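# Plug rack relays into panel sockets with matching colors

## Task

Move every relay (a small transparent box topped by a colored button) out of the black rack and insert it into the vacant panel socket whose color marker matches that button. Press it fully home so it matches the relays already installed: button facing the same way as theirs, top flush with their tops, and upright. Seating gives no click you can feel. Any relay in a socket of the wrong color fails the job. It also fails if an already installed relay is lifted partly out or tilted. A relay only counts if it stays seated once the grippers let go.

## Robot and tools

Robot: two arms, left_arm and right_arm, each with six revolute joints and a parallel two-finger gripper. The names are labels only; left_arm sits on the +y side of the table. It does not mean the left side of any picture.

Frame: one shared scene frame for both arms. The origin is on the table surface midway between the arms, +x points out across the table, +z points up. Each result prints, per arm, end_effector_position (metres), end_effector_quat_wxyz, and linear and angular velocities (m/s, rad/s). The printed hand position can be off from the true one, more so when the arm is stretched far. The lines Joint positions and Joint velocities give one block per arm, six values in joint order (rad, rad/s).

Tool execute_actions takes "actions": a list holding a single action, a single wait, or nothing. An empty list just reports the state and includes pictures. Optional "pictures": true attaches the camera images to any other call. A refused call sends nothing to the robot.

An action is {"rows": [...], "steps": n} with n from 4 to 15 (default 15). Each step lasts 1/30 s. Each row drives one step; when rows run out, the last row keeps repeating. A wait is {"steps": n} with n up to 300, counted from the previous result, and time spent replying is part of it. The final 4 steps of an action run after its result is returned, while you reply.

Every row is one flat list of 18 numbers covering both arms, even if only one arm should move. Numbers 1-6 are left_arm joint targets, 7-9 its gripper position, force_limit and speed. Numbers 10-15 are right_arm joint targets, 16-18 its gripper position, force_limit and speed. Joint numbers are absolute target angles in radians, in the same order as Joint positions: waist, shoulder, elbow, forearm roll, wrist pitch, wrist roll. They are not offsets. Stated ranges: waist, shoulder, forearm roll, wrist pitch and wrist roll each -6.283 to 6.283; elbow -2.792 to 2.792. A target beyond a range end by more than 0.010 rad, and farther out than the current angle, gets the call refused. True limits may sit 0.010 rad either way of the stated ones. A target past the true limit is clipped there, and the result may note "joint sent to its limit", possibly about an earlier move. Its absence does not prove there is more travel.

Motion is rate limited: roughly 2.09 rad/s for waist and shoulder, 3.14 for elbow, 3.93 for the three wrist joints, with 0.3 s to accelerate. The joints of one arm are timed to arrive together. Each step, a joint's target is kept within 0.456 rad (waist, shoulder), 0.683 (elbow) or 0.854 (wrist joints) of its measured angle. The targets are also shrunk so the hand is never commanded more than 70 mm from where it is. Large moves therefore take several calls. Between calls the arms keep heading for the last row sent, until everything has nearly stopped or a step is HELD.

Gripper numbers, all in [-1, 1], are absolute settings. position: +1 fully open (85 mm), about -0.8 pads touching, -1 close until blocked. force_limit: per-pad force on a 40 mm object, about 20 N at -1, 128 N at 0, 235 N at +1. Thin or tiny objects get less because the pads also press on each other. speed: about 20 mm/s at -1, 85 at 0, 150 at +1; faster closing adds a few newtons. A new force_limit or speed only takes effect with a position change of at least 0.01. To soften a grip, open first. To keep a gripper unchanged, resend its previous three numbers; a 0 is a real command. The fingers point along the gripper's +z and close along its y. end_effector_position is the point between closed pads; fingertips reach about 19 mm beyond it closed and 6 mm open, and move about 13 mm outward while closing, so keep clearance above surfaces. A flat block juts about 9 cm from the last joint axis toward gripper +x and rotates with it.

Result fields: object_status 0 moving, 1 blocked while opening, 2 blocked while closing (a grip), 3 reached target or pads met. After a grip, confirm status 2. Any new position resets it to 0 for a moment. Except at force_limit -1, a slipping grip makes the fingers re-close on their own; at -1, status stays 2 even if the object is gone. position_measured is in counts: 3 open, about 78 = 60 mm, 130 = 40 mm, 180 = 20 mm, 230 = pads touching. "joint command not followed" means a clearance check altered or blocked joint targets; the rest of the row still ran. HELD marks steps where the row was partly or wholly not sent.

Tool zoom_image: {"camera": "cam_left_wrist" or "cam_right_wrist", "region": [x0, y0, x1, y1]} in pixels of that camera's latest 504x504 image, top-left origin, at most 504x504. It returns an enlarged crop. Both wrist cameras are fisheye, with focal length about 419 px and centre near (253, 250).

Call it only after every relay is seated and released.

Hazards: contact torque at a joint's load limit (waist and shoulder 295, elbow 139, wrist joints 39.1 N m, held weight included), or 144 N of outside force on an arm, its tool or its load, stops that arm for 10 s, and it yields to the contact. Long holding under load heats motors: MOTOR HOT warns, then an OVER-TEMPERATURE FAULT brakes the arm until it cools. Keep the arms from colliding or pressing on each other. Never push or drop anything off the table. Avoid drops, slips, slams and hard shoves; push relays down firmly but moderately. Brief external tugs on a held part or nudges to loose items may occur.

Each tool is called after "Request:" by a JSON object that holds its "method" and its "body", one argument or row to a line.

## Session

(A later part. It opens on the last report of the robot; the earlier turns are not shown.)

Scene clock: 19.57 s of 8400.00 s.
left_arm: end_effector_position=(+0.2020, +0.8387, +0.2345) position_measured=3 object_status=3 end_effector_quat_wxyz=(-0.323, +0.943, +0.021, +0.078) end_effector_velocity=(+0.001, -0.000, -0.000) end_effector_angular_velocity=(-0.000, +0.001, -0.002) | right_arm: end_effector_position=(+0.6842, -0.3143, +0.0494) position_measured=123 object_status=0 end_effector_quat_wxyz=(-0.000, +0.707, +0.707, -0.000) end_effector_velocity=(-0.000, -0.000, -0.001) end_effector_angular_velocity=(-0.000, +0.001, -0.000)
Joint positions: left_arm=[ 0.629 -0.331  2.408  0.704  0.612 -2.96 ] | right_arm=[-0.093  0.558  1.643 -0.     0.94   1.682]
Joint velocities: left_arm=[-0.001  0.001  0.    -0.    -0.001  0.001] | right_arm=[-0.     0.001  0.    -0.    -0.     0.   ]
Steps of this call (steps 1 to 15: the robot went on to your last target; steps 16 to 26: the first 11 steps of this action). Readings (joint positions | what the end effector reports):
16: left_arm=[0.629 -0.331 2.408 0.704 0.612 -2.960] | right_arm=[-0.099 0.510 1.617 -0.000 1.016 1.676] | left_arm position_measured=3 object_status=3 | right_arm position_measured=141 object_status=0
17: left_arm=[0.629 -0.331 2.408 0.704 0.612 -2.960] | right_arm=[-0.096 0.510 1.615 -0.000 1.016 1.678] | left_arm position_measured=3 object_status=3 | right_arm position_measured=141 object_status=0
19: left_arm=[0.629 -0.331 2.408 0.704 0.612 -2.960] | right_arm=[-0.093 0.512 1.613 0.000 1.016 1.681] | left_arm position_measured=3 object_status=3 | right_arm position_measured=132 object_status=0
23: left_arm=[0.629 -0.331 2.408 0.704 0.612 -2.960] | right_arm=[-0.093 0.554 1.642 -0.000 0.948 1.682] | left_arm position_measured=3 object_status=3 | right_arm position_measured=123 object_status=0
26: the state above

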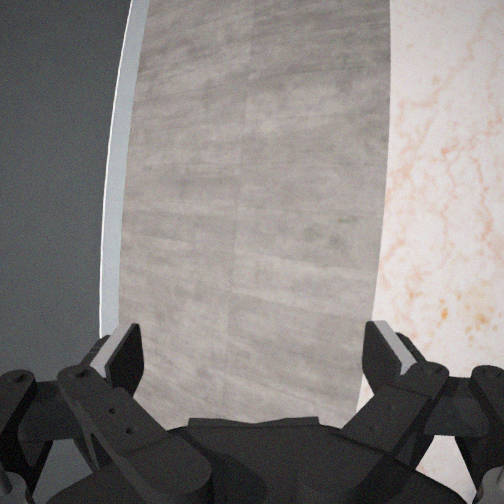

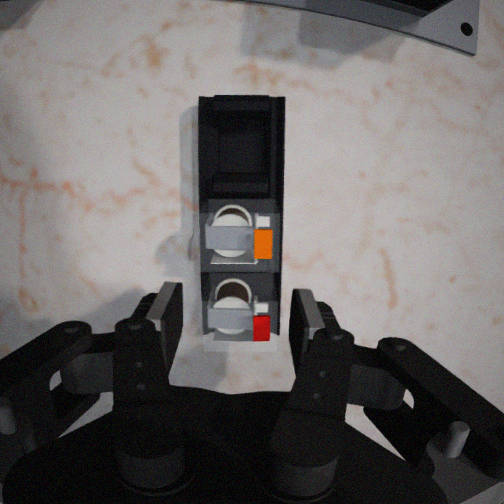

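Request:
{"method": "execute_actions", "body": {
  "actions": [
    {"rows":[[0.629,-0.331,2.408,0.704,0.612,-2.96,1,0,0,-0.0932,0.5593,1.641,0,0.9413,1.6817,-1,-0.3,0]],"steps":15}
  ]
}}

Request:
{"method": "execute_actions", "body": {
  "actions": [
    {"steps":6}
  ],
  "pictures": true
}}

Scene clock: 20.17 s of 8400.00 s.
left_arm: end_effector_position=(+0.2020, +0.8387, +0.2345) position_measured=3 object_status=3 end_effector_quat_wxyz=(-0.323, +0.943, +0.021, +0.078) end_effector_velocity=(+0.000, +0.000, +0.000) end_effector_angular_velocity=(-0.000, -0.000, +0.001) | right_arm: end_effector_position=(+0.6853, -0.3143, +0.0500) position_measured=165 object_status=0 end_effector_quat_wxyz=(+0.000, +0.707, +0.707, +0.000) end_effector_velocity=(-0.000, +0.000, +0.001) end_effector_angular_velocity=(+0.000, -0.001, +0.000)
Joint positions: left_arm=[ 0.629 -0.331  2.408  0.704  0.612 -2.96 ] | right_arm=[-0.093  0.559  1.641  0.     0.941  1.682]
Joint velocities: left_arm=[ 0.     0.001 -0.001 -0.    -0.    -0.   ] | right_arm=[ 0.    -0.001  0.     0.     0.001 -0.   ]
Steps of this call (steps 1 to 4: the last 4 steps of your previous action; steps 5 to 7: the robot went on to your last target; steps 8 to 18: the first 11 steps of this action). Readings (joint positions | what the end effector reports):
8: left_arm=[0.629 -0.331 2.408 0.704 0.612 -2.960] | right_arm=[-0.093 0.558 1.643 -0.000 0.940 1.682] | left_arm position_measured=3 object_status=3 | right_arm position_measured=123 object_status=0
9: left_arm=[0.629 -0.331 2.408 0.704 0.612 -2.960] | right_arm=[-0.093 0.558 1.642 -0.000 0.940 1.682] | left_arm position_measured=3 object_status=3 | right_arm position_measured=123 object_status=0
11: left_arm=[0.629 -0.331 2.408 0.704 0.612 -2.960] | right_arm=[-0.093 0.559 1.641 -0.000 0.941 1.682] | left_arm position_measured=3 object_status=3 | right_arm position_measured=132 object_status=0
15: left_arm=[0.629 -0.331 2.408 0.704 0.612 -2.960] | right_arm=[-0.093 0.559 1.641 -0.000 0.941 1.682] | left_arm position_measured=3 object_status=3 | right_arm position_measured=161 object_status=0
18: the state above

Scene clock: 20.37 s of 8400.00 s.
left_arm: end_effector_position=(+0.2020, +0.8387, +0.2345) position_measured=3 object_status=3 end_effector_quat_wxyz=(-0.323, +0.943, +0.021, +0.078) end_effector_velocity=(+0.000, -0.000, +0.000) end_effector_angular_velocity=(+0.000, -0.000, -0.000) | right_arm: end_effector_position=(+0.6853, -0.3143, +0.0499) position_measured=165 object_status=2 end_effector_quat_wxyz=(+0.000, +0.707, +0.707, +0.000) end_effector_velocity=(-0.000, +0.000, -0.000) end_effector_angular_velocity=(+0.000, +0.001, +0.001)
Joint positions: left_arm=[ 0.629 -0.331  2.408  0.704  0.612 -2.96 ] | right_arm=[-0.093  0.559  1.641  0.     0.941  1.682]
Joint velocities: left_arm=[-0.001 -0.    -0.    -0.    -0.    -0.   ] | right_arm=[ 0.     0.001 -0.     0.     0.    -0.001]
Kept back: nothing.
Steps of this call (steps 1 to 4: the last 4 steps of your previous action; steps 5 to 6: the robot went on to your last target). Readings (joint positions | what the end effector reports):
1: left_arm=[0.629 -0.331 2.408 0.704 0.612 -2.960] | right_arm=[-0.093 0.559 1.641 -0.000 0.941 1.682] | left_arm position_measured=3 object_status=3 | right_arm position_measured=165 object_status=0
2: left_arm=[0.629 -0.331 2.408 0.704 0.612 -2.960] | right_arm=[-0.093 0.559 1.641 -0.000 0.941 1.682] | left_arm position_measured=3 object_status=3 | right_arm position_measured=165 object_status=0
4: left_arm=[0.629 -0.331 2.408 0.704 0.612 -2.960] | right_arm=[-0.093 0.559 1.641 -0.000 0.941 1.682] | left_arm position_measured=3 object_status=3 | right_arm position_measured=165 object_status=2
6: the state above

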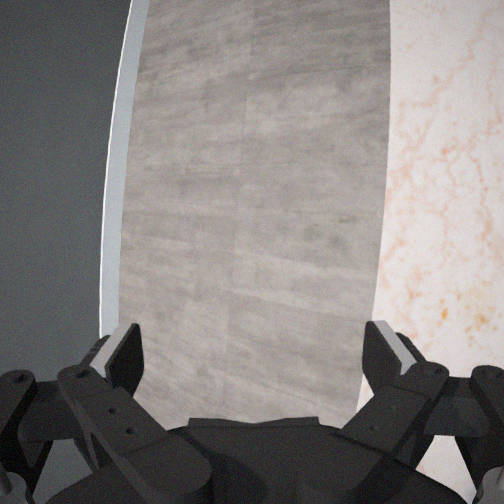

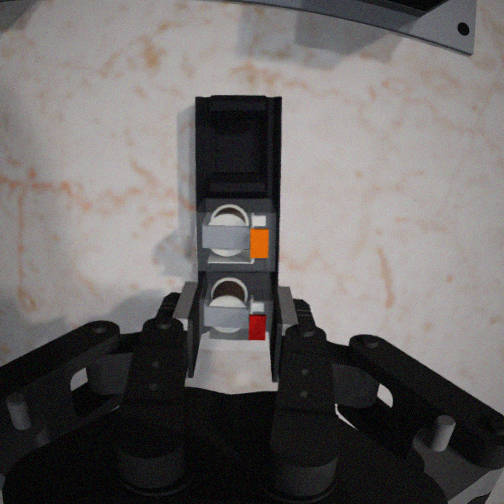

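Request:
{"method": "execute_actions", "body": {
  "actions": [
    {"rows":[[0.629,-0.331,2.408,0.704,0.612,-2.96,1,0,0,-0.0932,0.4747,1.5698,0,1.0971,1.6817,-1,-0.3,0],[0.629,-0.331,2.408,0.704,0.612,-2.96,1,0,0,-0.0932,0.4747,1.5698,0,1.0971,1.6817,-1,-0.3,0],[0.629,-0.331,2.408,0.704,0.612,-2.96,1,0,0,-0.0932,0.4747,1.5698,0,1.0971,1.6817,-1,-0.3,0],[0.629,-0.331,2.408,0.704,0.612,-2.96,1,0,0,-0.0932,0.4747,1.5698,0,1.0971,1.6817,-1,-0.3,0],[0.629,-0.331,2.408,0.704,0.612,-2.96,1,0,0,-0.0932,0.4747,1.5698,0,1.0971,1.6817,-1,-0.3,0],[0.629,-0.331,2.408,0.704,0.612,-2.96,1,0,0,-0.0932,0.4747,1.5698,0,1.0971,1.6817,-1,-0.3,0],[0.629,-0.331,2.408,0.704,0.612,-2.96,1,0,0,-0.0932,0.4747,1.5698,0,1.0971,1.6817,-1,-0.3,0],[0.629,-0.331,2.408,0.704,0.612,-2.96,1,0,0,0.1908,0.5338,1.4558,0,1.152,-1.0559,-1,-0.3,0]],"steps":15}
  ]
}}

Request:
{"method": "execute_actions", "body": {
  "actions": [
    {"steps":22}
  ]
}}

Request:
{"method": "execute_actions", "body": {
  "actions": [
    {"rows":[[0.629,-0.331,2.408,0.704,0.612,-2.96,1,0,0,0.1908,0.5772,1.5038,0,1.0606,-1.0559,-1,-0.3,0]],"steps":14}
  ],
  "pictures": true
}}

Request:
{"method": "zoom_image", "body": {
  "camera": "cam_right_wrist",
  "region": [140,150,340,380]
}}

Scene clock: 21.40 s of 8400.00 s.
left_arm: end_effector_position=(+0.2020, +0.8387, +0.2345) position_measured=3 object_status=3 end_effector_quat_wxyz=(-0.323, +0.943, +0.021, +0.078) end_effector_velocity=(+0.001, -0.000, +0.000) end_effector_angular_velocity=(+0.000, -0.001, -0.001) | right_arm: end_effector_position=(+0.6860, -0.2979, +0.1500) position_measured=165 object_status=2 end_effector_quat_wxyz=(-0.000, +0.677, +0.736, -0.001) end_effector_velocity=(+0.015, +0.330, +0.008) end_effector_angular_velocity=(+0.001, +0.007, +1.656)
Joint positions: left_arm=[ 0.629 -0.331  2.408  0.704  0.612 -2.96 ] | right_arm=[-0.073  0.48   1.561  0.     1.102  1.619]
Joint velocities: left_arm=[-0.001 -0.     0.    -0.    -0.001 -0.   ] | right_arm=[ 0.415  0.101 -0.176  0.     0.081 -1.241]
Steps of this call (steps 1 to 15: the robot went on to your last target; steps 16 to 20: nothing new was sent; steps 21 to 31: the first 11 steps of this action). Readings (joint positions | what the end effector reports):
21: left_arm=[0.629 -0.331 2.408 0.704 0.612 -2.960] | right_arm=[-0.093 0.559 1.641 0.000 0.942 1.682] | left_arm position_measured=3 object_status=3 | right_arm position_measured=165 object_status=2
22: left_arm=[0.629 -0.331 2.408 0.704 0.612 -2.960] | right_arm=[-0.093 0.556 1.639 0.000 0.949 1.682] | left_arm position_measured=3 object_status=3 | right_arm position_measured=165 object_status=2
24: left_arm=[0.629 -0.331 2.408 0.704 0.612 -2.960] | right_arm=[-0.093 0.528 1.614 0.000 1.002 1.682] | left_arm position_measured=3 object_status=3 | right_arm position_measured=165 object_status=2
28: left_arm=[0.629 -0.331 2.408 0.704 0.612 -2.960] | right_arm=[-0.093 0.475 1.570 0.000 1.095 1.681] | left_arm position_measured=3 object_status=3 | right_arm position_measured=165 object_status=2
31: the state above

Scene clock: 22.13 s of 8400.00 s.
left_arm: end_effector_position=(+0.2020, +0.8387, +0.2345) position_measured=3 object_status=3 end_effector_quat_wxyz=(-0.323, +0.943, +0.021, +0.078) end_effector_velocity=(+0.000, -0.000, +0.000) end_effector_angular_velocity=(+0.000, -0.001, +0.001) | right_arm: end_effector_position=(+0.6637, -0.0904, +0.1595) position_measured=165 object_status=2 end_effector_quat_wxyz=(-0.000, -0.489, +0.872, -0.000) end_effector_velocity=(-0.011, +0.043, +0.001) end_effector_angular_velocity=(-0.000, +0.000, +3.302)
Joint positions: left_arm=[ 0.629 -0.331  2.408  0.704  0.612 -2.96 ] | right_arm=[ 0.184  0.533  1.458 -0.     1.151 -0.633]
Joint velocities: left_arm=[-0.    -0.    -0.     0.     0.    -0.001] | right_arm=[ 0.054  0.012 -0.021 -0.     0.01  -3.249]
Kept back: nothing.
Steps of this call (steps 1 to 4: the last 4 steps of your previous action; steps 5 to 22: the robot went on to your last target). Readings (joint positions | what the end effector reports):
1: left_arm=[0.629 -0.331 2.408 0.704 0.612 -2.960] | right_arm=[-0.056 0.484 1.554 0.000 1.105 1.569] | left_arm position_measured=3 object_status=3 | right_arm position_measured=165 object_status=2
2: left_arm=[0.629 -0.331 2.408 0.704 0.612 -2.960] | right_arm=[-0.036 0.488 1.546 0.000 1.109 1.506] | left_arm position_measured=3 object_status=3 | right_arm position_measured=165 object_status=2
4: left_arm=[0.629 -0.331 2.408 0.704 0.612 -2.960] | right_arm=[0.002 0.496 1.531 0.000 1.116 1.370] | left_arm position_measured=3 object_status=3 | right_arm position_measured=165 object_status=2
8: left_arm=[0.629 -0.331 2.408 0.704 0.612 -2.960] | right_arm=[0.070 0.509 1.504 0.000 1.129 1.052] | left_arm position_measured=3 object_status=3 | right_arm position_measured=165 object_status=2
22: the state above

Scene clock: 22.47 s of 8400.00 s.
left_arm: end_effector_position=(+0.2020, +0.8387, +0.2345) position_measured=3 object_status=3 end_effector_quat_wxyz=(-0.323, +0.943, +0.021, +0.078) end_effector_velocity=(+0.001, -0.000, +0.000) end_effector_angular_velocity=(+0.001, -0.002, -0.001) | right_arm: end_effector_position=(+0.6624, -0.0854, +0.0995) position_measured=165 object_status=2 end_effector_quat_wxyz=(-0.000, -0.663, +0.748, +0.000) end_effector_velocity=(+0.001, -0.000, +0.000) end_effector_angular_velocity=(+0.001, -0.002, +0.003)
Joint positions: left_arm=[ 0.629 -0.331  2.408  0.704  0.612 -2.96 ] | right_arm=[ 0.191  0.578  1.503 -0.     1.061 -1.056]
Joint velocities: left_arm=[-0.001 -0.    -0.     0.    -0.001 -0.001] | right_arm=[-0.001  0.    -0.    -0.    -0.002 -0.004]
Steps of this call (steps 1 to 10: the first 10 steps of this action). Readings (joint positions | what the end effector reports):
1: left_arm=[0.629 -0.331 2.408 0.704 0.612 -2.960] | right_arm=[0.186 0.533 1.458 -0.000 1.151 -0.736] | left_arm position_measured=3 object_status=3 | right_arm position_measured=165 object_status=2
2: left_arm=[0.629 -0.331 2.408 0.704 0.612 -2.960] | right_arm=[0.188 0.534 1.458 -0.000 1.150 -0.825] | left_arm position_measured=3 object_status=3 | right_arm position_measured=165 object_status=2
4: left_arm=[0.629 -0.331 2.408 0.704 0.612 -2.960] | right_arm=[0.190 0.542 1.468 -0.000 1.129 -0.959] | left_arm position_measured=3 object_status=3 | right_arm position_measured=165 object_status=2
8: left_arm=[0.629 -0.331 2.408 0.704 0.612 -2.960] | right_arm=[0.191 0.578 1.504 -0.000 1.061 -1.055] | left_arm position_measured=3 object_status=3 | right_arm position_measured=165 object_status=2
10: the state above

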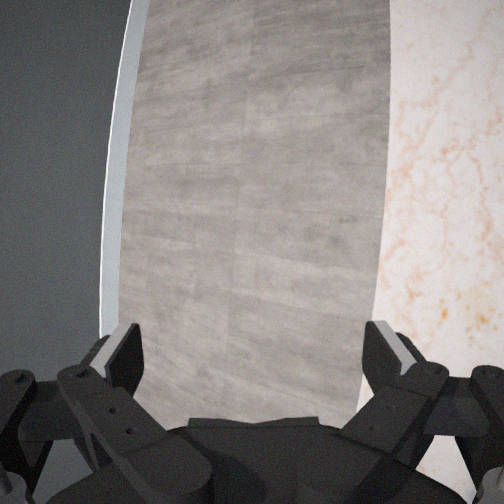

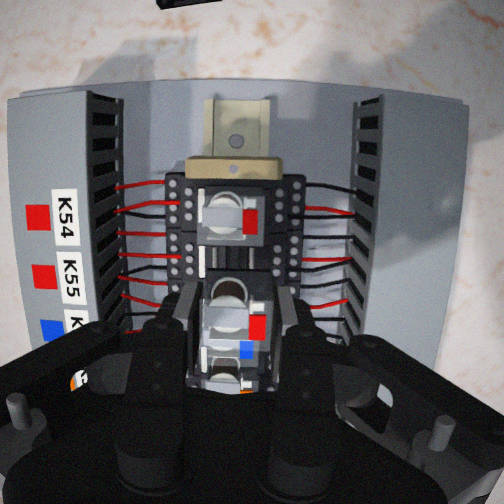

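Region (140, 150, 340, 380) of cam_right_wrist's 504x504 image, scaled by 2.191, with more detail than that image has; it fills the left 438 columns of this view, and the rest is white.

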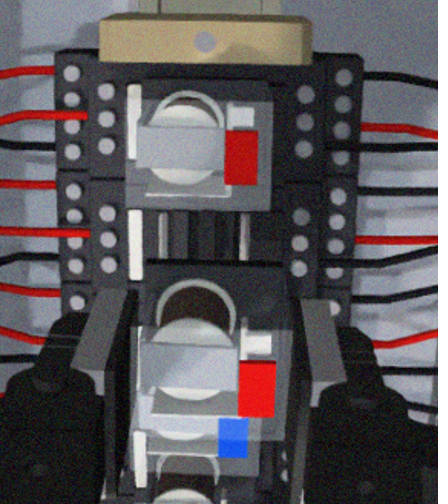

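Request:
{"method": "execute_actions", "body": {
  "actions": [
    {"rows":[[0.629,-0.331,2.408,0.704,0.612,-2.96,1,0,0,0.1841,0.5772,1.5038,0,1.0606,-1.0626,-1,-0.3,0],[0.629,-0.331,2.408,0.704,0.612,-2.96,1,0,0,0.1841,0.5772,1.5038,0,1.0606,-1.0626,-1,-0.3,0],[0.629,-0.331,2.408,0.704,0.612,-2.96,1,0,0,0.1841,0.5772,1.5038,0,1.0606,-1.0626,-1,-0.3,0],[0.629,-0.331,2.408,0.704,0.612,-2.96,1,0,0,0.1841,0.5772,1.5038,0,1.0606,-1.0626,-1,-0.3,0],[0.629,-0.331,2.408,0.704,0.612,-2.96,1,0,0,0.1841,0.5888,1.514,0,1.0388,-1.0626,-1,-0.3,0]],"steps":14}
  ],
  "pictures": true
}}

Request:
{"method": "zoom_image", "body": {
  "camera": "cam_right_wrist",
  "region": [140,150,340,380]
}}

Scene clock: 23.40 s of 8400.00 s.
left_arm: end_effector_position=(+0.2020, +0.8387, +0.2345) position_measured=3 object_status=3 end_effector_quat_wxyz=(-0.323, +0.943, +0.021, +0.078) end_effector_velocity=(+0.000, +0.000, +0.000) end_effector_angular_velocity=(+0.000, -0.000, -0.000) | right_arm: end_effector_position=(+0.6646, -0.0904, +0.0853) position_measured=165 object_status=2 end_effector_quat_wxyz=(-0.000, -0.663, +0.748, +0.000) end_effector_velocity=(+0.000, -0.000, +0.001) end_effector_angular_velocity=(+0.001, -0.001, -0.001)
Joint positions: left_arm=[ 0.629 -0.331  2.408  0.704  0.612 -2.96 ] | right_arm=[ 0.184  0.589  1.514 -0.     1.039 -1.063]
Joint velocities: left_arm=[-0.  0. -0.  0. -0. -0.] | right_arm=[-0.001 -0.001 -0.     0.    -0.    -0.   ]
Steps of this call (steps 1 to 4: the last 4 steps of your previous action; steps 5 to 15: the robot went on to your last target; steps 16 to 18: nothing new was sent; steps 19 to 28: the first 10 steps of this action). Readings (joint positions | what the end effector reports):
19: left_arm=[0.629 -0.331 2.408 0.704 0.612 -2.960] | right_arm=[0.191 0.577 1.504 0.000 1.061 -1.056] | left_arm position_measured=3 object_status=3 | right_arm position_measured=165 object_status=2
20: left_arm=[0.629 -0.331 2.408 0.704 0.612 -2.960] | right_arm=[0.188 0.577 1.504 0.000 1.061 -1.059] | left_arm position_measured=3 object_status=3 | right_arm position_measured=165 object_status=2
22: left_arm=[0.629 -0.331 2.408 0.704 0.612 -2.960] | right_arm=[0.184 0.577 1.504 0.000 1.061 -1.063] | left_arm position_measured=3 object_status=3 | right_arm position_measured=165 object_status=2
26: left_arm=[0.629 -0.331 2.408 0.704 0.612 -2.960] | right_arm=[0.184 0.589 1.515 -0.000 1.039 -1.063] | left_arm position_measured=3 object_status=3 | right_arm position_measured=165 object_status=2
28: the state above

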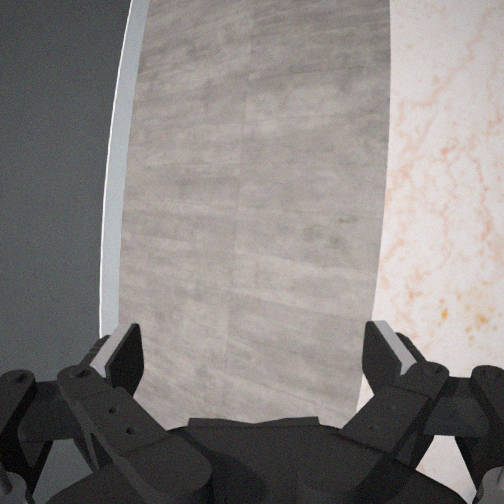

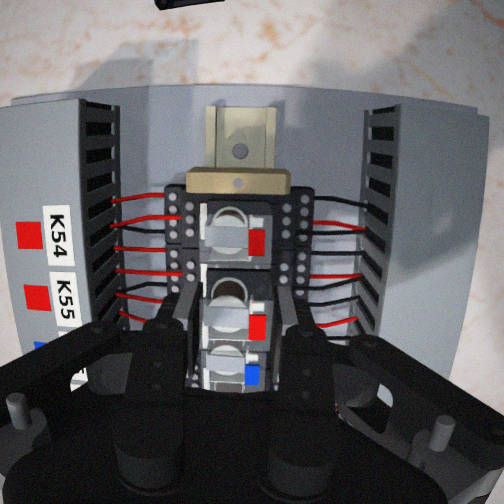

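Region (140, 150, 340, 380) of cam_right_wrist's 504x504 image, scaled by 2.191, with more detail than that image has; it fills the left 438 columns of this view, and the rest is white.

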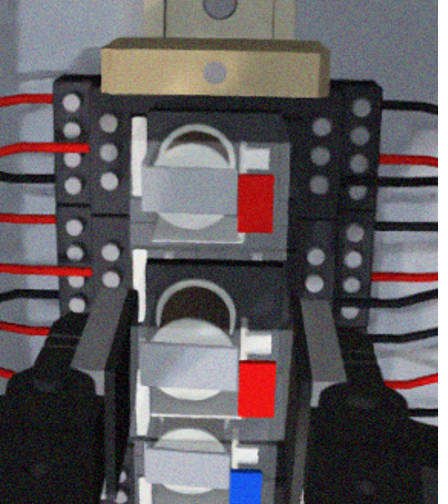

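Request:
{"method": "execute_actions", "body": {
  "actions": [
    {"rows":[[0.629,-0.331,2.408,0.704,0.612,-2.96,1,0,0,0.1835,0.5903,1.5114,0,1.0399,-1.0632,-1,-0.3,0],[0.629,-0.331,2.408,0.704,0.612,-2.96,1,0,0,0.1835,0.5903,1.5114,0,1.0399,-1.0632,-1,-0.3,0],[0.629,-0.331,2.408,0.704,0.612,-2.96,1,0,0,0.1835,0.5903,1.5114,0,1.0399,-1.0632,-1,-0.3,0],[0.629,-0.331,2.408,0.704,0.612,-2.96,1,0,0,0.1835,0.5903,1.5114,0,1.0399,-1.0632,-1,-0.3,0],[0.629,-0.331,2.408,0.704,0.612,-2.96,1,0,0,0.1835,0.5961,1.5165,0,1.029,-1.0632,-1,-0.3,0]],"steps":13}
  ],
  "pictures": true
}}

Request:
{"method": "zoom_image", "body": {
  "camera": "cam_right_wrist",
  "region": [140,170,340,400]
}}

Scene clock: 24.37 s of 8400.00 s.
left_arm: end_effector_position=(+0.2020, +0.8387, +0.2345) position_measured=3 object_status=3 end_effector_quat_wxyz=(-0.323, +0.943, +0.021, +0.078) end_effector_velocity=(+0.001, -0.000, +0.000) end_effector_angular_velocity=(+0.000, -0.000, -0.001) | right_arm: end_effector_position=(+0.6656, -0.0905, +0.0780) position_measured=165 object_status=2 end_effector_quat_wxyz=(-0.000, -0.663, +0.748, +0.000) end_effector_velocity=(+0.001, +0.001, -0.001) end_effector_angular_velocity=(+0.001, -0.004, +0.001)
Joint positions: left_arm=[ 0.629 -0.331  2.408  0.704  0.612 -2.96 ] | right_arm=[ 0.183  0.596  1.517  0.     1.029 -1.063]
Joint velocities: left_arm=[-0.001  0.    -0.001 -0.     0.    -0.001] | right_arm=[ 0.001  0.001 -0.    -0.    -0.005  0.   ]
Steps of this call (steps 1 to 4: the last 4 steps of your previous action; steps 5 to 15: the robot went on to your last target; steps 16 to 20: nothing new was sent; steps 21 to 29: the first 9 steps of this action). Readings (joint positions | what the end effector reports):
21: left_arm=[0.629 -0.331 2.408 0.704 0.612 -2.960] | right_arm=[0.184 0.589 1.514 -0.000 1.039 -1.063] | left_arm position_measured=3 object_status=3 | right_arm position_measured=165 object_status=2
22: left_arm=[0.629 -0.331 2.408 0.704 0.612 -2.960] | right_arm=[0.184 0.589 1.512 -0.000 1.039 -1.063] | left_arm position_measured=3 object_status=3 | right_arm position_measured=165 object_status=2
24: left_arm=[0.629 -0.331 2.408 0.704 0.612 -2.960] | right_arm=[0.183 0.590 1.511 -0.000 1.039 -1.063] | left_arm position_measured=3 object_status=3 | right_arm position_measured=165 object_status=2
28: left_arm=[0.629 -0.331 2.408 0.704 0.612 -2.960] | right_arm=[0.183 0.596 1.517 0.000 1.030 -1.063] | left_arm position_measured=3 object_status=3 | right_arm position_measured=165 object_status=2
29: the state above

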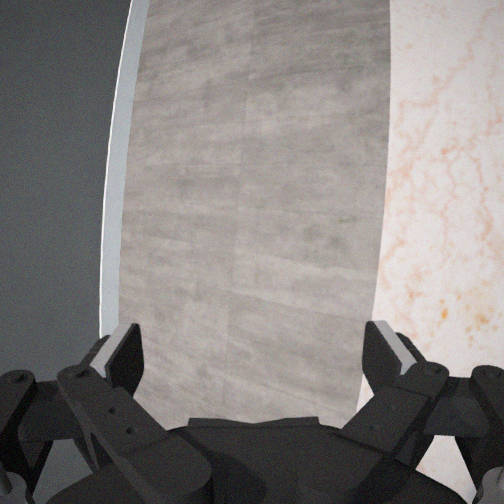

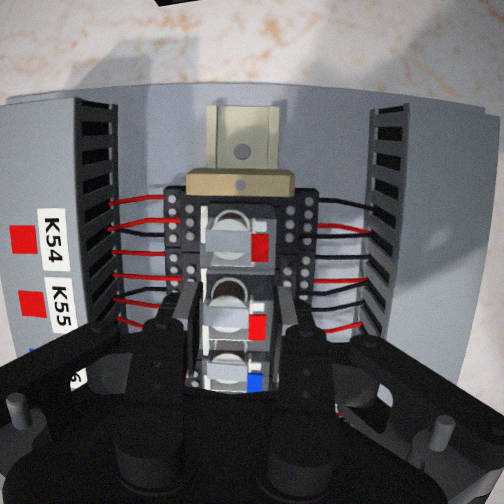

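Region (140, 170, 340, 400) of cam_right_wrist's 504x504 image, scaled by 2.191, with more detail than that image has; it fills the left 438 columns of this view, and the rest is white.

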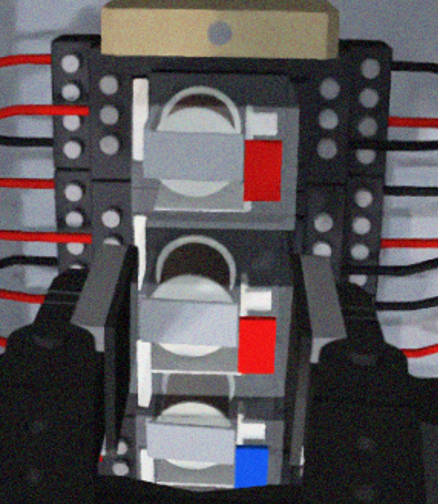

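Request:
{"method": "execute_actions", "body": {
  "actions": []
}}

Scene clock: 24.90 s of 8400.00 s.
left_arm: end_effector_position=(+0.2020, +0.8387, +0.2345) position_measured=3 object_status=3 end_effector_quat_wxyz=(-0.323, +0.943, +0.021, +0.078) end_effector_velocity=(-0.000, -0.000, -0.001) end_effector_angular_velocity=(-0.001, -0.000, +0.001) | right_arm: end_effector_position=(+0.6657, -0.0905, +0.0780) position_measured=165 object_status=2 end_effector_quat_wxyz=(-0.000, -0.663, +0.748, +0.000) end_effector_velocity=(+0.000, -0.000, -0.000) end_effector_angular_velocity=(-0.000, +0.000, -0.000)
Joint positions: left_arm=[ 0.629 -0.331  2.408  0.704  0.612 -2.96 ] | right_arm=[ 0.183  0.596  1.517  0.     1.029 -1.063]
Joint velocities: left_arm=[ 0.001  0.     0.001 -0.    -0.001 -0.   ] | right_arm=[-0.  0. -0. -0. -0. -0.]
Kept back: nothing.
Steps of this call (steps 1 to 4: the last 4 steps of your previous action; steps 5 to 15: the robot went on to your last target; step 16: nothing new was sent). Readings (joint positions | what the end effector reports):
1: left_arm=[0.629 -0.331 2.408 0.704 0.612 -2.960] | right_arm=[0.183 0.596 1.517 0.000 1.029 -1.063] | left_arm position_measured=3 object_status=3 | right_arm position_measured=165 object_status=2
2: left_arm=[0.629 -0.331 2.408 0.704 0.612 -2.960] | right_arm=[0.183 0.596 1.517 0.000 1.029 -1.063] | left_arm position_measured=3 object_status=3 | right_arm position_measured=165 object_status=2
4: left_arm=[0.629 -0.331 2.408 0.704 0.612 -2.960] | right_arm=[0.183 0.596 1.517 0.000 1.029 -1.063] | left_arm position_measured=3 object_status=3 | right_arm position_measured=165 object_status=2
8: left_arm=[0.629 -0.331 2.408 0.704 0.612 -2.960] | right_arm=[0.183 0.596 1.517 0.000 1.029 -1.063] | left_arm position_measured=3 object_status=3 | right_arm position_measured=165 object_status=2
16: the state above
All arms were judged still, so your last target was given up. Only a new action makes them travel on or press farther. Fingers that are still opening or closing keep moving.

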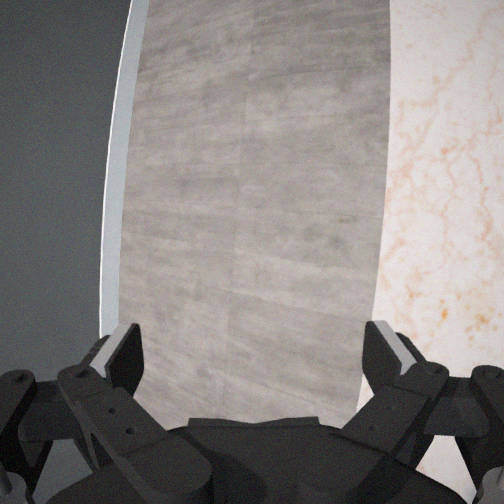

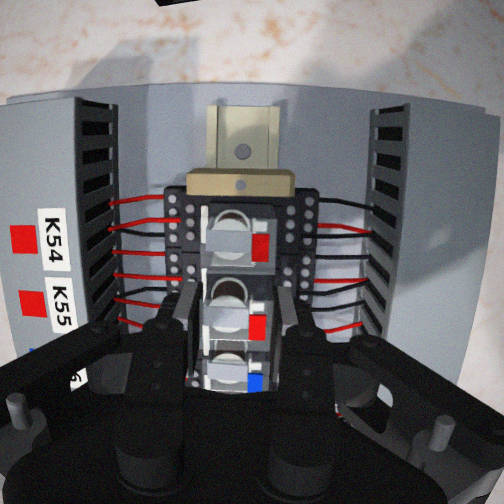

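Request:
{"method": "execute_actions", "body": {
  "actions": [
    {"rows":[[0.629,-0.331,2.408,0.704,0.612,-2.96,1,0,0,0.1835,0.5985,1.5186,0,1.0245,-1.0632,-1,-0.3,0],[0.629,-0.331,2.408,0.704,0.612,-2.96,1,0,0,0.1835,0.5985,1.5186,0,1.0245,-1.0632,-1,-0.3,0],[0.629,-0.331,2.408,0.704,0.612,-2.96,1,0,0,0.1835,0.5985,1.5186,0,1.0245,-1.0632,-1,-0.3,0],[0.629,-0.331,2.408,0.704,0.612,-2.96,1,0,0,0.1835,0.5985,1.5186,0,1.0245,-1.0632,-1,-0.3,0],[0.629,-0.331,2.408,0.704,0.612,-2.96,1,0,0,0.1835,0.6005,1.5204,0,1.0207,-1.0632,-1,-0.3,0],[0.629,-0.331,2.408,0.704,0.612,-2.96,1,0,0,0.1835,0.6005,1.5204,0,1.0207,-1.0632,-1,-0.3,0],[0.629,-0.331,2.408,0.704,0.612,-2.96,1,0,0,0.1835,0.6005,1.5204,0,1.0207,-1.0632,-1,-0.3,0],[0.629,-0.331,2.408,0.704,0.612,-2.96,1,0,0,0.1835,0.6025,1.5221,0,1.017,-1.0632,-1,-0.3,0]],"steps":15}
  ],
  "pictures": true
}}

Scene clock: 25.47 s of 8400.00 s.
left_arm: end_effector_position=(+0.2020, +0.8387, +0.2345) position_measured=3 object_status=3 end_effector_quat_wxyz=(-0.323, +0.943, +0.021, +0.078) end_effector_velocity=(+0.000, +0.000, +0.000) end_effector_angular_velocity=(-0.000, -0.000, +0.002) | right_arm: end_effector_position=(+0.6656, -0.0905, +0.0704) position_measured=165 object_status=2 end_effector_quat_wxyz=(+0.000, -0.663, +0.748, -0.000) end_effector_velocity=(+0.000, -0.000, +0.000) end_effector_angular_velocity=(+0.000, -0.000, -0.000)
Joint positions: left_arm=[ 0.629 -0.331  2.408  0.704  0.612 -2.96 ] | right_arm=[ 0.184  0.602  1.522 -0.     1.017 -1.063]
Joint velocities: left_arm=[-0.001  0.    -0.001 -0.     0.002 -0.002] | right_arm=[-0. -0.  0. -0.  0.  0.]
Steps of this call (steps 1 to 6: nothing new was sent; steps 7 to 17: the first 11 steps of this action). Readings (joint positions | what the end effector reports):
7: left_arm=[0.629 -0.331 2.408 0.704 0.612 -2.960] | right_arm=[0.183 0.596 1.517 0.000 1.029 -1.063] | left_arm position_measured=3 object_status=3 | right_arm position_measured=165 object_status=2
8: left_arm=[0.629 -0.331 2.408 0.704 0.612 -2.960] | right_arm=[0.183 0.597 1.517 0.000 1.026 -1.063] | left_arm position_measured=3 object_status=3 | right_arm position_measured=165 object_status=2
10: left_arm=[0.629 -0.331 2.408 0.704 0.612 -2.960] | right_arm=[0.184 0.598 1.518 0.000 1.025 -1.063] | left_arm position_measured=3 object_status=3 | right_arm position_measured=165 object_status=2
14: left_arm=[0.629 -0.331 2.408 0.704 0.612 -2.960] | right_arm=[0.184 0.600 1.521 -0.000 1.020 -1.063] | left_arm position_measured=3 object_status=3 | right_arm position_measured=165 object_status=2
17: the state above

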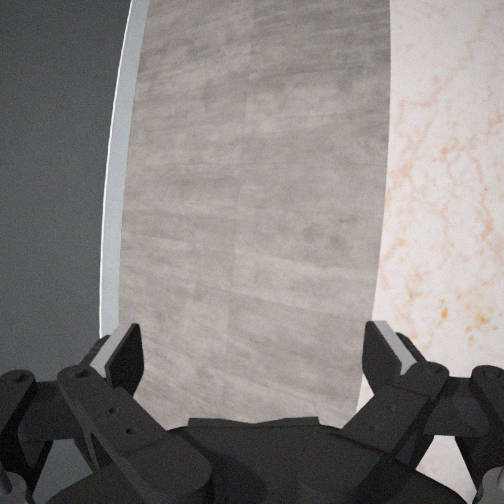

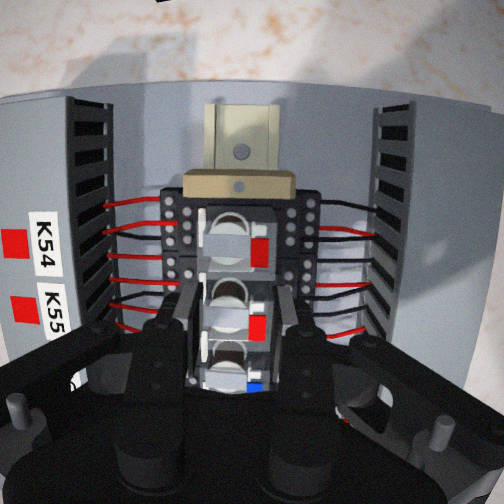

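Request:
{"method": "execute_actions", "body": {
  "actions": [
    {"rows":[[0.629,-0.331,2.408,0.704,0.612,-2.96,1,0,0,0.1835,0.6035,1.523,0,1.0151,-1.0632,-1,-0.3,0],[0.629,-0.331,2.408,0.704,0.612,-2.96,1,0,0,0.1835,0.6035,1.523,0,1.0151,-1.0632,-1,-0.3,0],[0.629,-0.331,2.408,0.704,0.612,-2.96,1,0,0,0.1835,0.6035,1.523,0,1.0151,-1.0632,-1,-0.3,0],[0.629,-0.331,2.408,0.704,0.612,-2.96,1,0,0,0.1835,0.6035,1.523,0,1.0151,-1.0632,-1,-0.3,0],[0.629,-0.331,2.408,0.704,0.612,-2.96,1,0,0,0.1835,0.6035,1.523,0,1.0151,-1.0632,-1,-0.3,0],[0.629,-0.331,2.408,0.704,0.612,-2.96,1,0,0,0.1835,0.6035,1.523,0,1.0151,-1.0632,-1,-0.3,0],[0.629,-0.331,2.408,0.704,0.612,-2.96,1,0,0,0.1835,0.602,1.5217,0,1.0179,-1.0632,-1,-0.3,0],[0.629,-0.331,2.408,0.704,0.612,-2.96,1,0,0,0.1835,0.602,1.5217,0,1.0179,-1.0632,-0.1,-0.3,0]],"steps":15}
  ]
}}

Request:
{"method": "execute_actions", "body": {
  "actions": [
    {"rows":[[0.629,-0.331,2.408,0.704,0.612,-2.96,1,0,0,0.1835,0.602,1.5217,0,1.0179,-1.0632,-0.1,-0.3,0],[0.629,-0.331,2.408,0.704,0.612,-2.96,1,0,0,0.1835,0.602,1.5217,0,1.0179,-1.0632,-0.1,-0.3,0],[0.629,-0.331,2.408,0.704,0.612,-2.96,1,0,0,0.1835,0.602,1.5217,0,1.0179,-1.0632,-0.1,-0.3,0],[0.629,-0.331,2.408,0.704,0.612,-2.96,1,0,0,0.1835,0.570,1.4935,0,1.0781,-1.0632,-0.1,-0.3,0]],"steps":15}
  ],
  "pictures": true
}}

Scene clock: 26.13 s of 8400.00 s.
left_arm: end_effector_position=(+0.2020, +0.8387, +0.2345) position_measured=3 object_status=3 end_effector_quat_wxyz=(-0.323, +0.943, +0.021, +0.078) end_effector_velocity=(+0.000, -0.000, -0.000) end_effector_angular_velocity=(-0.000, -0.001, +0.000) | right_arm: end_effector_position=(+0.6651, -0.0908, +0.0694) position_measured=156 object_status=0 end_effector_quat_wxyz=(-0.001, -0.663, +0.748, +0.000) end_effector_velocity=(+0.002, +0.001, +0.002) end_effector_angular_velocity=(-0.000, +0.000, +0.000)
Joint positions: left_arm=[ 0.629 -0.331  2.408  0.704  0.612 -2.96 ] | right_arm=[ 0.183  0.603  1.523  0.     1.017 -1.063]
Joint velocities: left_arm=[ 0.    -0.     0.001 -0.    -0.002 -0.001] | right_arm=[ 0.     0.001 -0.007 -0.     0.007 -0.   ]
Steps of this call (steps 1 to 4: the last 4 steps of your previous action; steps 5 to 9: the robot went on to your last target; steps 10 to 20: the first 11 steps of this action). Readings (joint positions | what the end effector reports):
10: left_arm=[0.629 -0.331 2.408 0.704 0.612 -2.960] | right_arm=[0.184 0.602 1.522 -0.000 1.017 -1.063] | left_arm position_measured=3 object_status=3 | right_arm position_measured=165 object_status=2
11: left_arm=[0.629 -0.331 2.408 0.704 0.612 -2.960] | right_arm=[0.184 0.603 1.522 -0.000 1.016 -1.063] | left_arm position_measured=3 object_status=3 | right_arm position_measured=165 object_status=2
13: left_arm=[0.629 -0.331 2.408 0.704 0.612 -2.960] | right_arm=[0.184 0.603 1.523 0.000 1.016 -1.063] | left_arm position_measured=3 object_status=3 | right_arm position_measured=165 object_status=2
17: left_arm=[0.629 -0.331 2.408 0.704 0.612 -2.960] | right_arm=[0.184 0.603 1.523 0.000 1.016 -1.063] | left_arm position_measured=3 object_status=3 | right_arm position_measured=165 object_status=0
20: the state above

Scene clock: 26.63 s of 8400.00 s.
left_arm: end_effector_position=(+0.2020, +0.8387, +0.2345) position_measured=3 object_status=3 end_effector_quat_wxyz=(-0.323, +0.943, +0.021, +0.078) end_effector_velocity=(+0.000, +0.000, +0.000) end_effector_angular_velocity=(+0.000, -0.002, +0.000) | right_arm: end_effector_position=(+0.6657, -0.0905, +0.1112) position_measured=141 object_status=3 end_effector_quat_wxyz=(+0.000, -0.663, +0.748, -0.000) end_effector_velocity=(+0.000, -0.001, -0.002) end_effector_angular_velocity=(-0.001, +0.003, -0.001)
Joint positions: left_arm=[ 0.629 -0.331  2.408  0.704  0.612 -2.96 ] | right_arm=[ 0.183  0.57   1.494  0.     1.078 -1.063]
Joint velocities: left_arm=[ 0.     0.     0.    -0.    -0.002 -0.001] | right_arm=[-0.001  0.003 -0.     0.     0.001  0.   ]
Steps of this call (steps 1 to 4: the last 4 steps of your previous action; steps 5 to 15: the first 11 steps of this action). Readings (joint positions | what the end effector reports):
5: left_arm=[0.629 -0.331 2.408 0.704 0.612 -2.960] | right_arm=[0.183 0.603 1.522 0.000 1.018 -1.063] | left_arm position_measured=3 object_status=3 | right_arm position_measured=142 object_status=0
6: left_arm=[0.629 -0.331 2.408 0.704 0.612 -2.960] | right_arm=[0.183 0.603 1.522 0.000 1.018 -1.063] | left_arm position_measured=3 object_status=3 | right_arm position_measured=142 object_status=0
8: left_arm=[0.629 -0.331 2.408 0.704 0.612 -2.960] | right_arm=[0.183 0.602 1.522 0.000 1.018 -1.063] | left_arm position_measured=3 object_status=3 | right_arm position_measured=141 object_status=0
12: left_arm=[0.629 -0.331 2.408 0.704 0.612 -2.960] | right_arm=[0.183 0.570 1.493 0.000 1.076 -1.063] | left_arm position_measured=3 object_status=3 | right_arm position_measured=141 object_status=3
15: the state above

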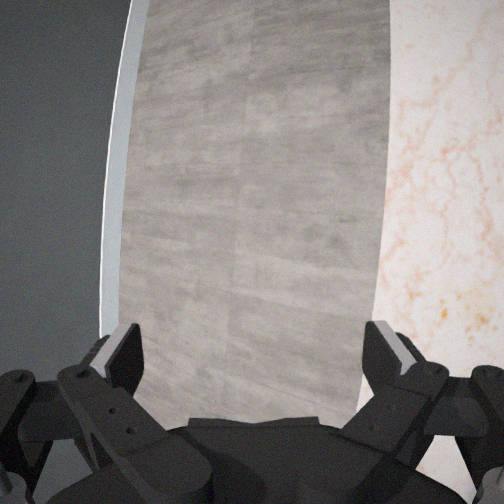

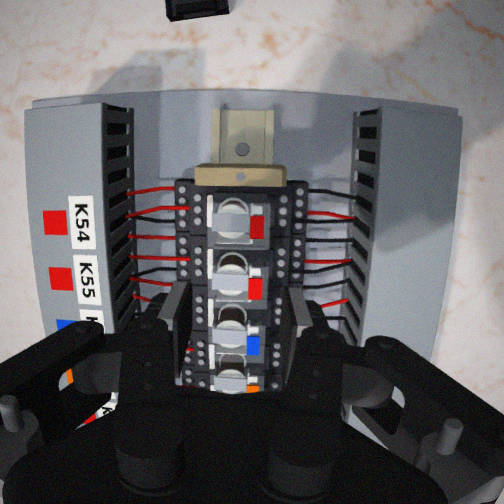

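Request:
{"method": "zoom_image", "body": {
  "camera": "cam_right_wrist",
  "region": [160,170,330,400]
}}

Region (160, 170, 330, 400) of cam_right_wrist's 504x504 image, scaled by 2.191, with more detail than that image has; it fills the left 373 columns of this view, and the rest is white.

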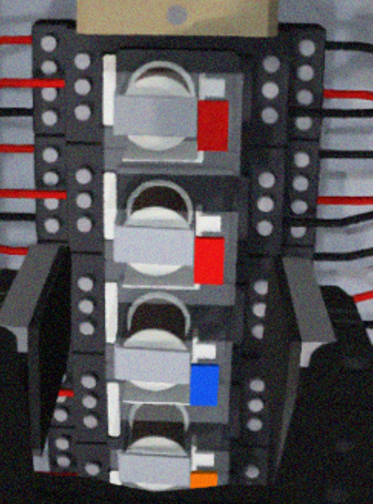

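Request:
{"method": "execute_actions", "body": {
  "actions": [
    {"rows":[[0.629,-0.331,2.408,0.704,0.612,-2.96,1,0,0,0.17,0.545,1.474,0,1.123,-1.08,-0.1,-0.3,0],[0.629,-0.331,2.408,0.704,0.612,-2.96,1,0,0,0.17,0.545,1.474,0,1.123,-1.08,-0.1,-0.3,0],[0.629,-0.331,2.408,0.704,0.612,-2.96,1,0,0,0.17,0.545,1.474,0,1.123,-1.08,-0.1,-0.3,0],[0.629,-0.331,2.408,0.704,0.612,-2.96,1,0,0,-0.0569,0.4778,1.5648,0,1.099,-1.4236,0.05,-0.3,0]],"steps":15}
  ]
}}

Request:
{"method": "execute_actions", "body": {
  "actions": [
    {"rows":[[0.629,-0.331,2.408,0.704,0.612,-2.96,1,0,0,-0.0569,0.5173,1.604,0,1.0203,-1.4236,0.05,-0.3,0]],"steps":15}
  ],
  "pictures": true
}}

Scene clock: 27.43 s of 8400.00 s.
left_arm: end_effector_position=(+0.2020, +0.8387, +0.2345) position_measured=3 object_status=3 end_effector_quat_wxyz=(-0.323, +0.943, +0.021, +0.078) end_effector_velocity=(-0.000, +0.000, +0.000) end_effector_angular_velocity=(+0.000, -0.000, +0.001) | right_arm: end_effector_position=(+0.6827, -0.2101, +0.1476) position_measured=123 object_status=0 end_effector_quat_wxyz=(+0.001, -0.689, +0.724, -0.000) end_effector_velocity=(+0.026, -0.556, +0.013) end_effector_angular_velocity=(-0.006, +0.019, +0.349)
Joint positions: left_arm=[ 0.629 -0.331  2.408  0.704  0.612 -2.96 ] | right_arm=[ 0.037  0.505  1.527  0.     1.109 -1.28 ]
Joint velocities: left_arm=[ 0.001 -0.    -0.     0.     0.     0.   ] | right_arm=[-0.681 -0.19   0.278  0.001 -0.067 -1.031]
Steps of this call (steps 1 to 4: the last 4 steps of your previous action; steps 5 to 13: the robot went on to your last target; steps 14 to 24: the first 11 steps of this action). Readings (joint positions | what the end effector reports):
14: left_arm=[0.629 -0.331 2.408 0.704 0.612 -2.960] | right_arm=[0.183 0.570 1.493 -0.000 1.078 -1.063] | left_arm position_measured=3 object_status=3 | right_arm position_measured=141 object_status=3
15: left_arm=[0.629 -0.331 2.408 0.704 0.612 -2.960] | right_arm=[0.182 0.567 1.491 -0.000 1.085 -1.066] | left_arm position_measured=3 object_status=3 | right_arm position_measured=141 object_status=3
17: left_arm=[0.629 -0.331 2.408 0.704 0.612 -2.960] | right_arm=[0.171 0.548 1.475 -0.000 1.118 -1.078] | left_arm position_measured=3 object_status=3 | right_arm position_measured=141 object_status=0
21: left_arm=[0.629 -0.331 2.408 0.704 0.612 -2.960] | right_arm=[0.106 0.524 1.499 0.000 1.115 -1.176] | left_arm position_measured=3 object_status=3 | right_arm position_measured=128 object_status=0
24: the state above

Scene clock: 27.93 s of 8400.00 s.
left_arm: end_effector_position=(+0.2020, +0.8387, +0.2345) position_measured=3 object_status=3 end_effector_quat_wxyz=(-0.323, +0.943, +0.021, +0.078) end_effector_velocity=(-0.000, -0.000, -0.000) end_effector_angular_velocity=(+0.000, +0.000, -0.001) | right_arm: end_effector_position=(+0.6826, -0.2860, +0.0997) position_measured=123 object_status=3 end_effector_quat_wxyz=(-0.000, -0.707, +0.707, -0.000) end_effector_velocity=(+0.000, -0.000, +0.001) end_effector_angular_velocity=(+0.002, -0.002, -0.002)
Joint positions: left_arm=[ 0.629 -0.331  2.408  0.704  0.612 -2.96 ] | right_arm=[-0.057  0.518  1.604 -0.     1.02  -1.424]
Joint velocities: left_arm=[ 0.001 -0.     0.001  0.    -0.001  0.001] | right_arm=[-0.001 -0.002 -0.     0.002 -0.    -0.   ]
Steps of this call (steps 1 to 4: the last 4 steps of your previous action; steps 5 to 15: the first 11 steps of this action). Readings (joint positions | what the end effector reports):
5: left_arm=[0.629 -0.331 2.408 0.704 0.612 -2.960] | right_arm=[-0.055 0.479 1.564 -0.000 1.099 -1.420] | left_arm position_measured=3 object_status=3 | right_arm position_measured=123 object_status=0
6: left_arm=[0.629 -0.331 2.408 0.704 0.612 -2.960] | right_arm=[-0.057 0.480 1.569 -0.000 1.091 -1.423] | left_arm position_measured=3 object_status=3 | right_arm position_measured=123 object_status=0
8: left_arm=[0.629 -0.331 2.408 0.704 0.612 -2.960] | right_arm=[-0.057 0.503 1.594 -0.000 1.043 -1.423] | left_arm position_measured=3 object_status=3 | right_arm position_measured=123 object_status=3
12: left_arm=[0.629 -0.331 2.408 0.704 0.612 -2.960] | right_arm=[-0.057 0.518 1.604 -0.000 1.020 -1.424] | left_arm position_measured=3 object_status=3 | right_arm position_measured=123 object_status=3
15: the state above

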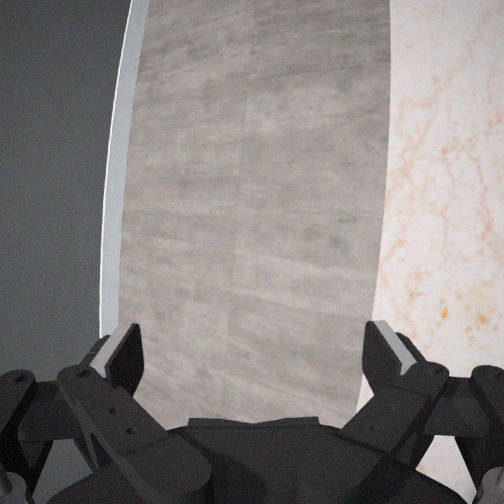

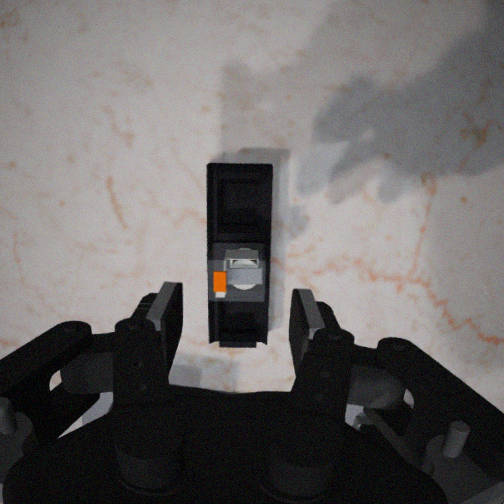

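Request:
{"method": "execute_actions", "body": {
  "actions": [
    {"rows":[[0.629,-0.331,2.408,0.704,0.612,-2.96,1,0,0,-0.0569,0.5621,1.636,0,0.9435,-1.4236,0.05,-0.3,0],[0.629,-0.331,2.408,0.704,0.612,-2.96,1,0,0,-0.0569,0.5621,1.636,0,0.9435,-1.4236,0.05,-0.3,0],[0.629,-0.331,2.408,0.704,0.612,-2.96,1,0,0,-0.0569,0.5621,1.636,0,0.9435,-1.4236,0.05,-0.3,0],[0.629,-0.331,2.408,0.704,0.612,-2.96,1,0,0,-0.0569,0.5621,1.636,0,0.9435,-1.4236,0.05,-0.3,0],[0.629,-0.331,2.408,0.704,0.612,-2.96,1,0,0,-0.0569,0.5621,1.636,0,0.9435,-1.4236,0.05,-0.3,0],[0.629,-0.331,2.408,0.704,0.612,-2.96,1,0,0,-0.0569,0.5621,1.636,0,0.9435,-1.4236,0.05,-0.3,0],[0.629,-0.331,2.408,0.704,0.612,-2.96,1,0,0,-0.0569,0.5621,1.636,0,0.9435,-1.4236,0.05,-0.3,0],[0.629,-0.331,2.408,0.704,0.612,-2.96,1,0,0,-0.0569,0.5621,1.636,0,0.9435,-1.4236,0.05,-0.3,0],[0.629,-0.331,2.408,0.704,0.612,-2.96,1,0,0,-0.0569,0.5621,1.636,0,0.9435,-1.4236,-1,-0.3,0]],"steps":15}
  ]
}}

Request:
{"method": "execute_actions", "body": {
  "actions": [
    {"rows":[[0.629,-0.331,2.408,0.704,0.612,-2.96,1,0,0,-0.0569,0.5621,1.636,0,0.9435,-1.4236,-1,-0.3,0]],"steps":8}
  ],
  "pictures": true
}}

Scene clock: 28.80 s of 8400.00 s.
left_arm: end_effector_position=(+0.2020, +0.8387, +0.2345) position_measured=3 object_status=3 end_effector_quat_wxyz=(-0.323, +0.943, +0.021, +0.078) end_effector_velocity=(-0.000, -0.000, -0.000) end_effector_angular_velocity=(-0.000, +0.000, -0.000) | right_arm: end_effector_position=(+0.6826, -0.2861, +0.0497) position_measured=127 object_status=0 end_effector_quat_wxyz=(-0.000, -0.707, +0.707, +0.000) end_effector_velocity=(+0.000, -0.000, +0.001) end_effector_angular_velocity=(+0.000, -0.001, -0.001)
Joint positions: left_arm=[ 0.629 -0.331  2.408  0.704  0.612 -2.96 ] | right_arm=[-0.057  0.562  1.636 -0.     0.944 -1.424]
Joint velocities: left_arm=[-0.001  0.     0.    -0.     0.    -0.   ] | right_arm=[-0.    -0.001  0.     0.    -0.001 -0.   ]
Steps of this call (steps 1 to 4: the last 4 steps of your previous action; steps 5 to 15: the robot went on to your last target; steps 16 to 26: the first 11 steps of this action). Readings (joint positions | what the end effector reports):
16: left_arm=[0.629 -0.331 2.408 0.704 0.612 -2.960] | right_arm=[-0.057 0.517 1.604 0.000 1.020 -1.424] | left_arm position_measured=3 object_status=3 | right_arm position_measured=123 object_status=3
17: left_arm=[0.629 -0.331 2.408 0.704 0.612 -2.960] | right_arm=[-0.057 0.520 1.606 0.000 1.013 -1.424] | left_arm position_measured=3 object_status=3 | right_arm position_measured=123 object_status=3
19: left_arm=[0.629 -0.331 2.408 0.704 0.612 -2.960] | right_arm=[-0.057 0.546 1.626 0.000 0.968 -1.424] | left_arm position_measured=3 object_status=3 | right_arm position_measured=123 object_status=3
23: left_arm=[0.629 -0.331 2.408 0.704 0.612 -2.960] | right_arm=[-0.057 0.562 1.636 -0.000 0.944 -1.424] | left_arm position_measured=3 object_status=3 | right_arm position_measured=123 object_status=3
26: the state above

Scene clock: 29.07 s of 8400.00 s.
left_arm: end_effector_position=(+0.2020, +0.8387, +0.2345) position_measured=3 object_status=3 end_effector_quat_wxyz=(-0.323, +0.943, +0.021, +0.078) end_effector_velocity=(-0.000, +0.000, +0.000) end_effector_angular_velocity=(-0.000, +0.000, +0.000) | right_arm: end_effector_position=(+0.6826, -0.2861, +0.0499) position_measured=166 object_status=0 end_effector_quat_wxyz=(+0.000, -0.707, +0.707, -0.000) end_effector_velocity=(-0.000, +0.001, -0.001) end_effector_angular_velocity=(+0.000, +0.001, +0.001)
Joint positions: left_arm=[ 0.629 -0.331  2.408  0.704  0.612 -2.96 ] | right_arm=[-0.057  0.562  1.636  0.     0.944 -1.424]
Joint velocities: left_arm=[ 0.001  0.    -0.     0.     0.     0.   ] | right_arm=[0.001 0.001 0.    0.    0.    0.   ]
Steps of this call (steps 1 to 4: the last 4 steps of your previous action; steps 5 to 8: the first 4 steps of this action). Readings (joint positions | what the end effector reports):
5: left_arm=[0.629 -0.331 2.408 0.704 0.612 -2.960] | right_arm=[-0.057 0.562 1.636 -0.000 0.944 -1.424] | left_arm position_measured=3 object_status=3 | right_arm position_measured=161 object_status=0
6: left_arm=[0.629 -0.331 2.408 0.704 0.612 -2.960] | right_arm=[-0.057 0.562 1.636 0.000 0.944 -1.424] | left_arm position_measured=3 object_status=3 | right_arm position_measured=166 object_status=0
8: the state above

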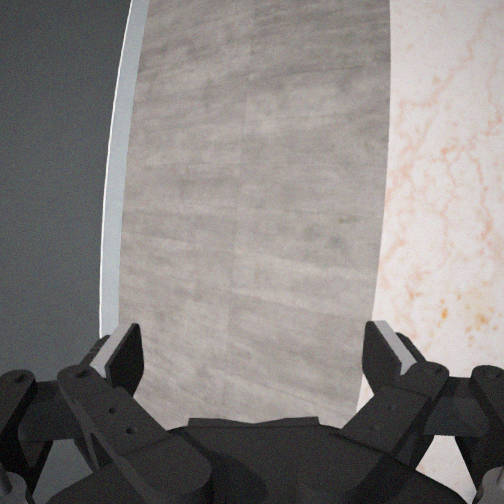

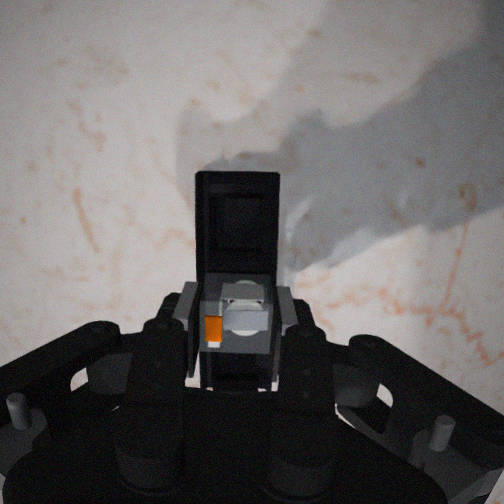

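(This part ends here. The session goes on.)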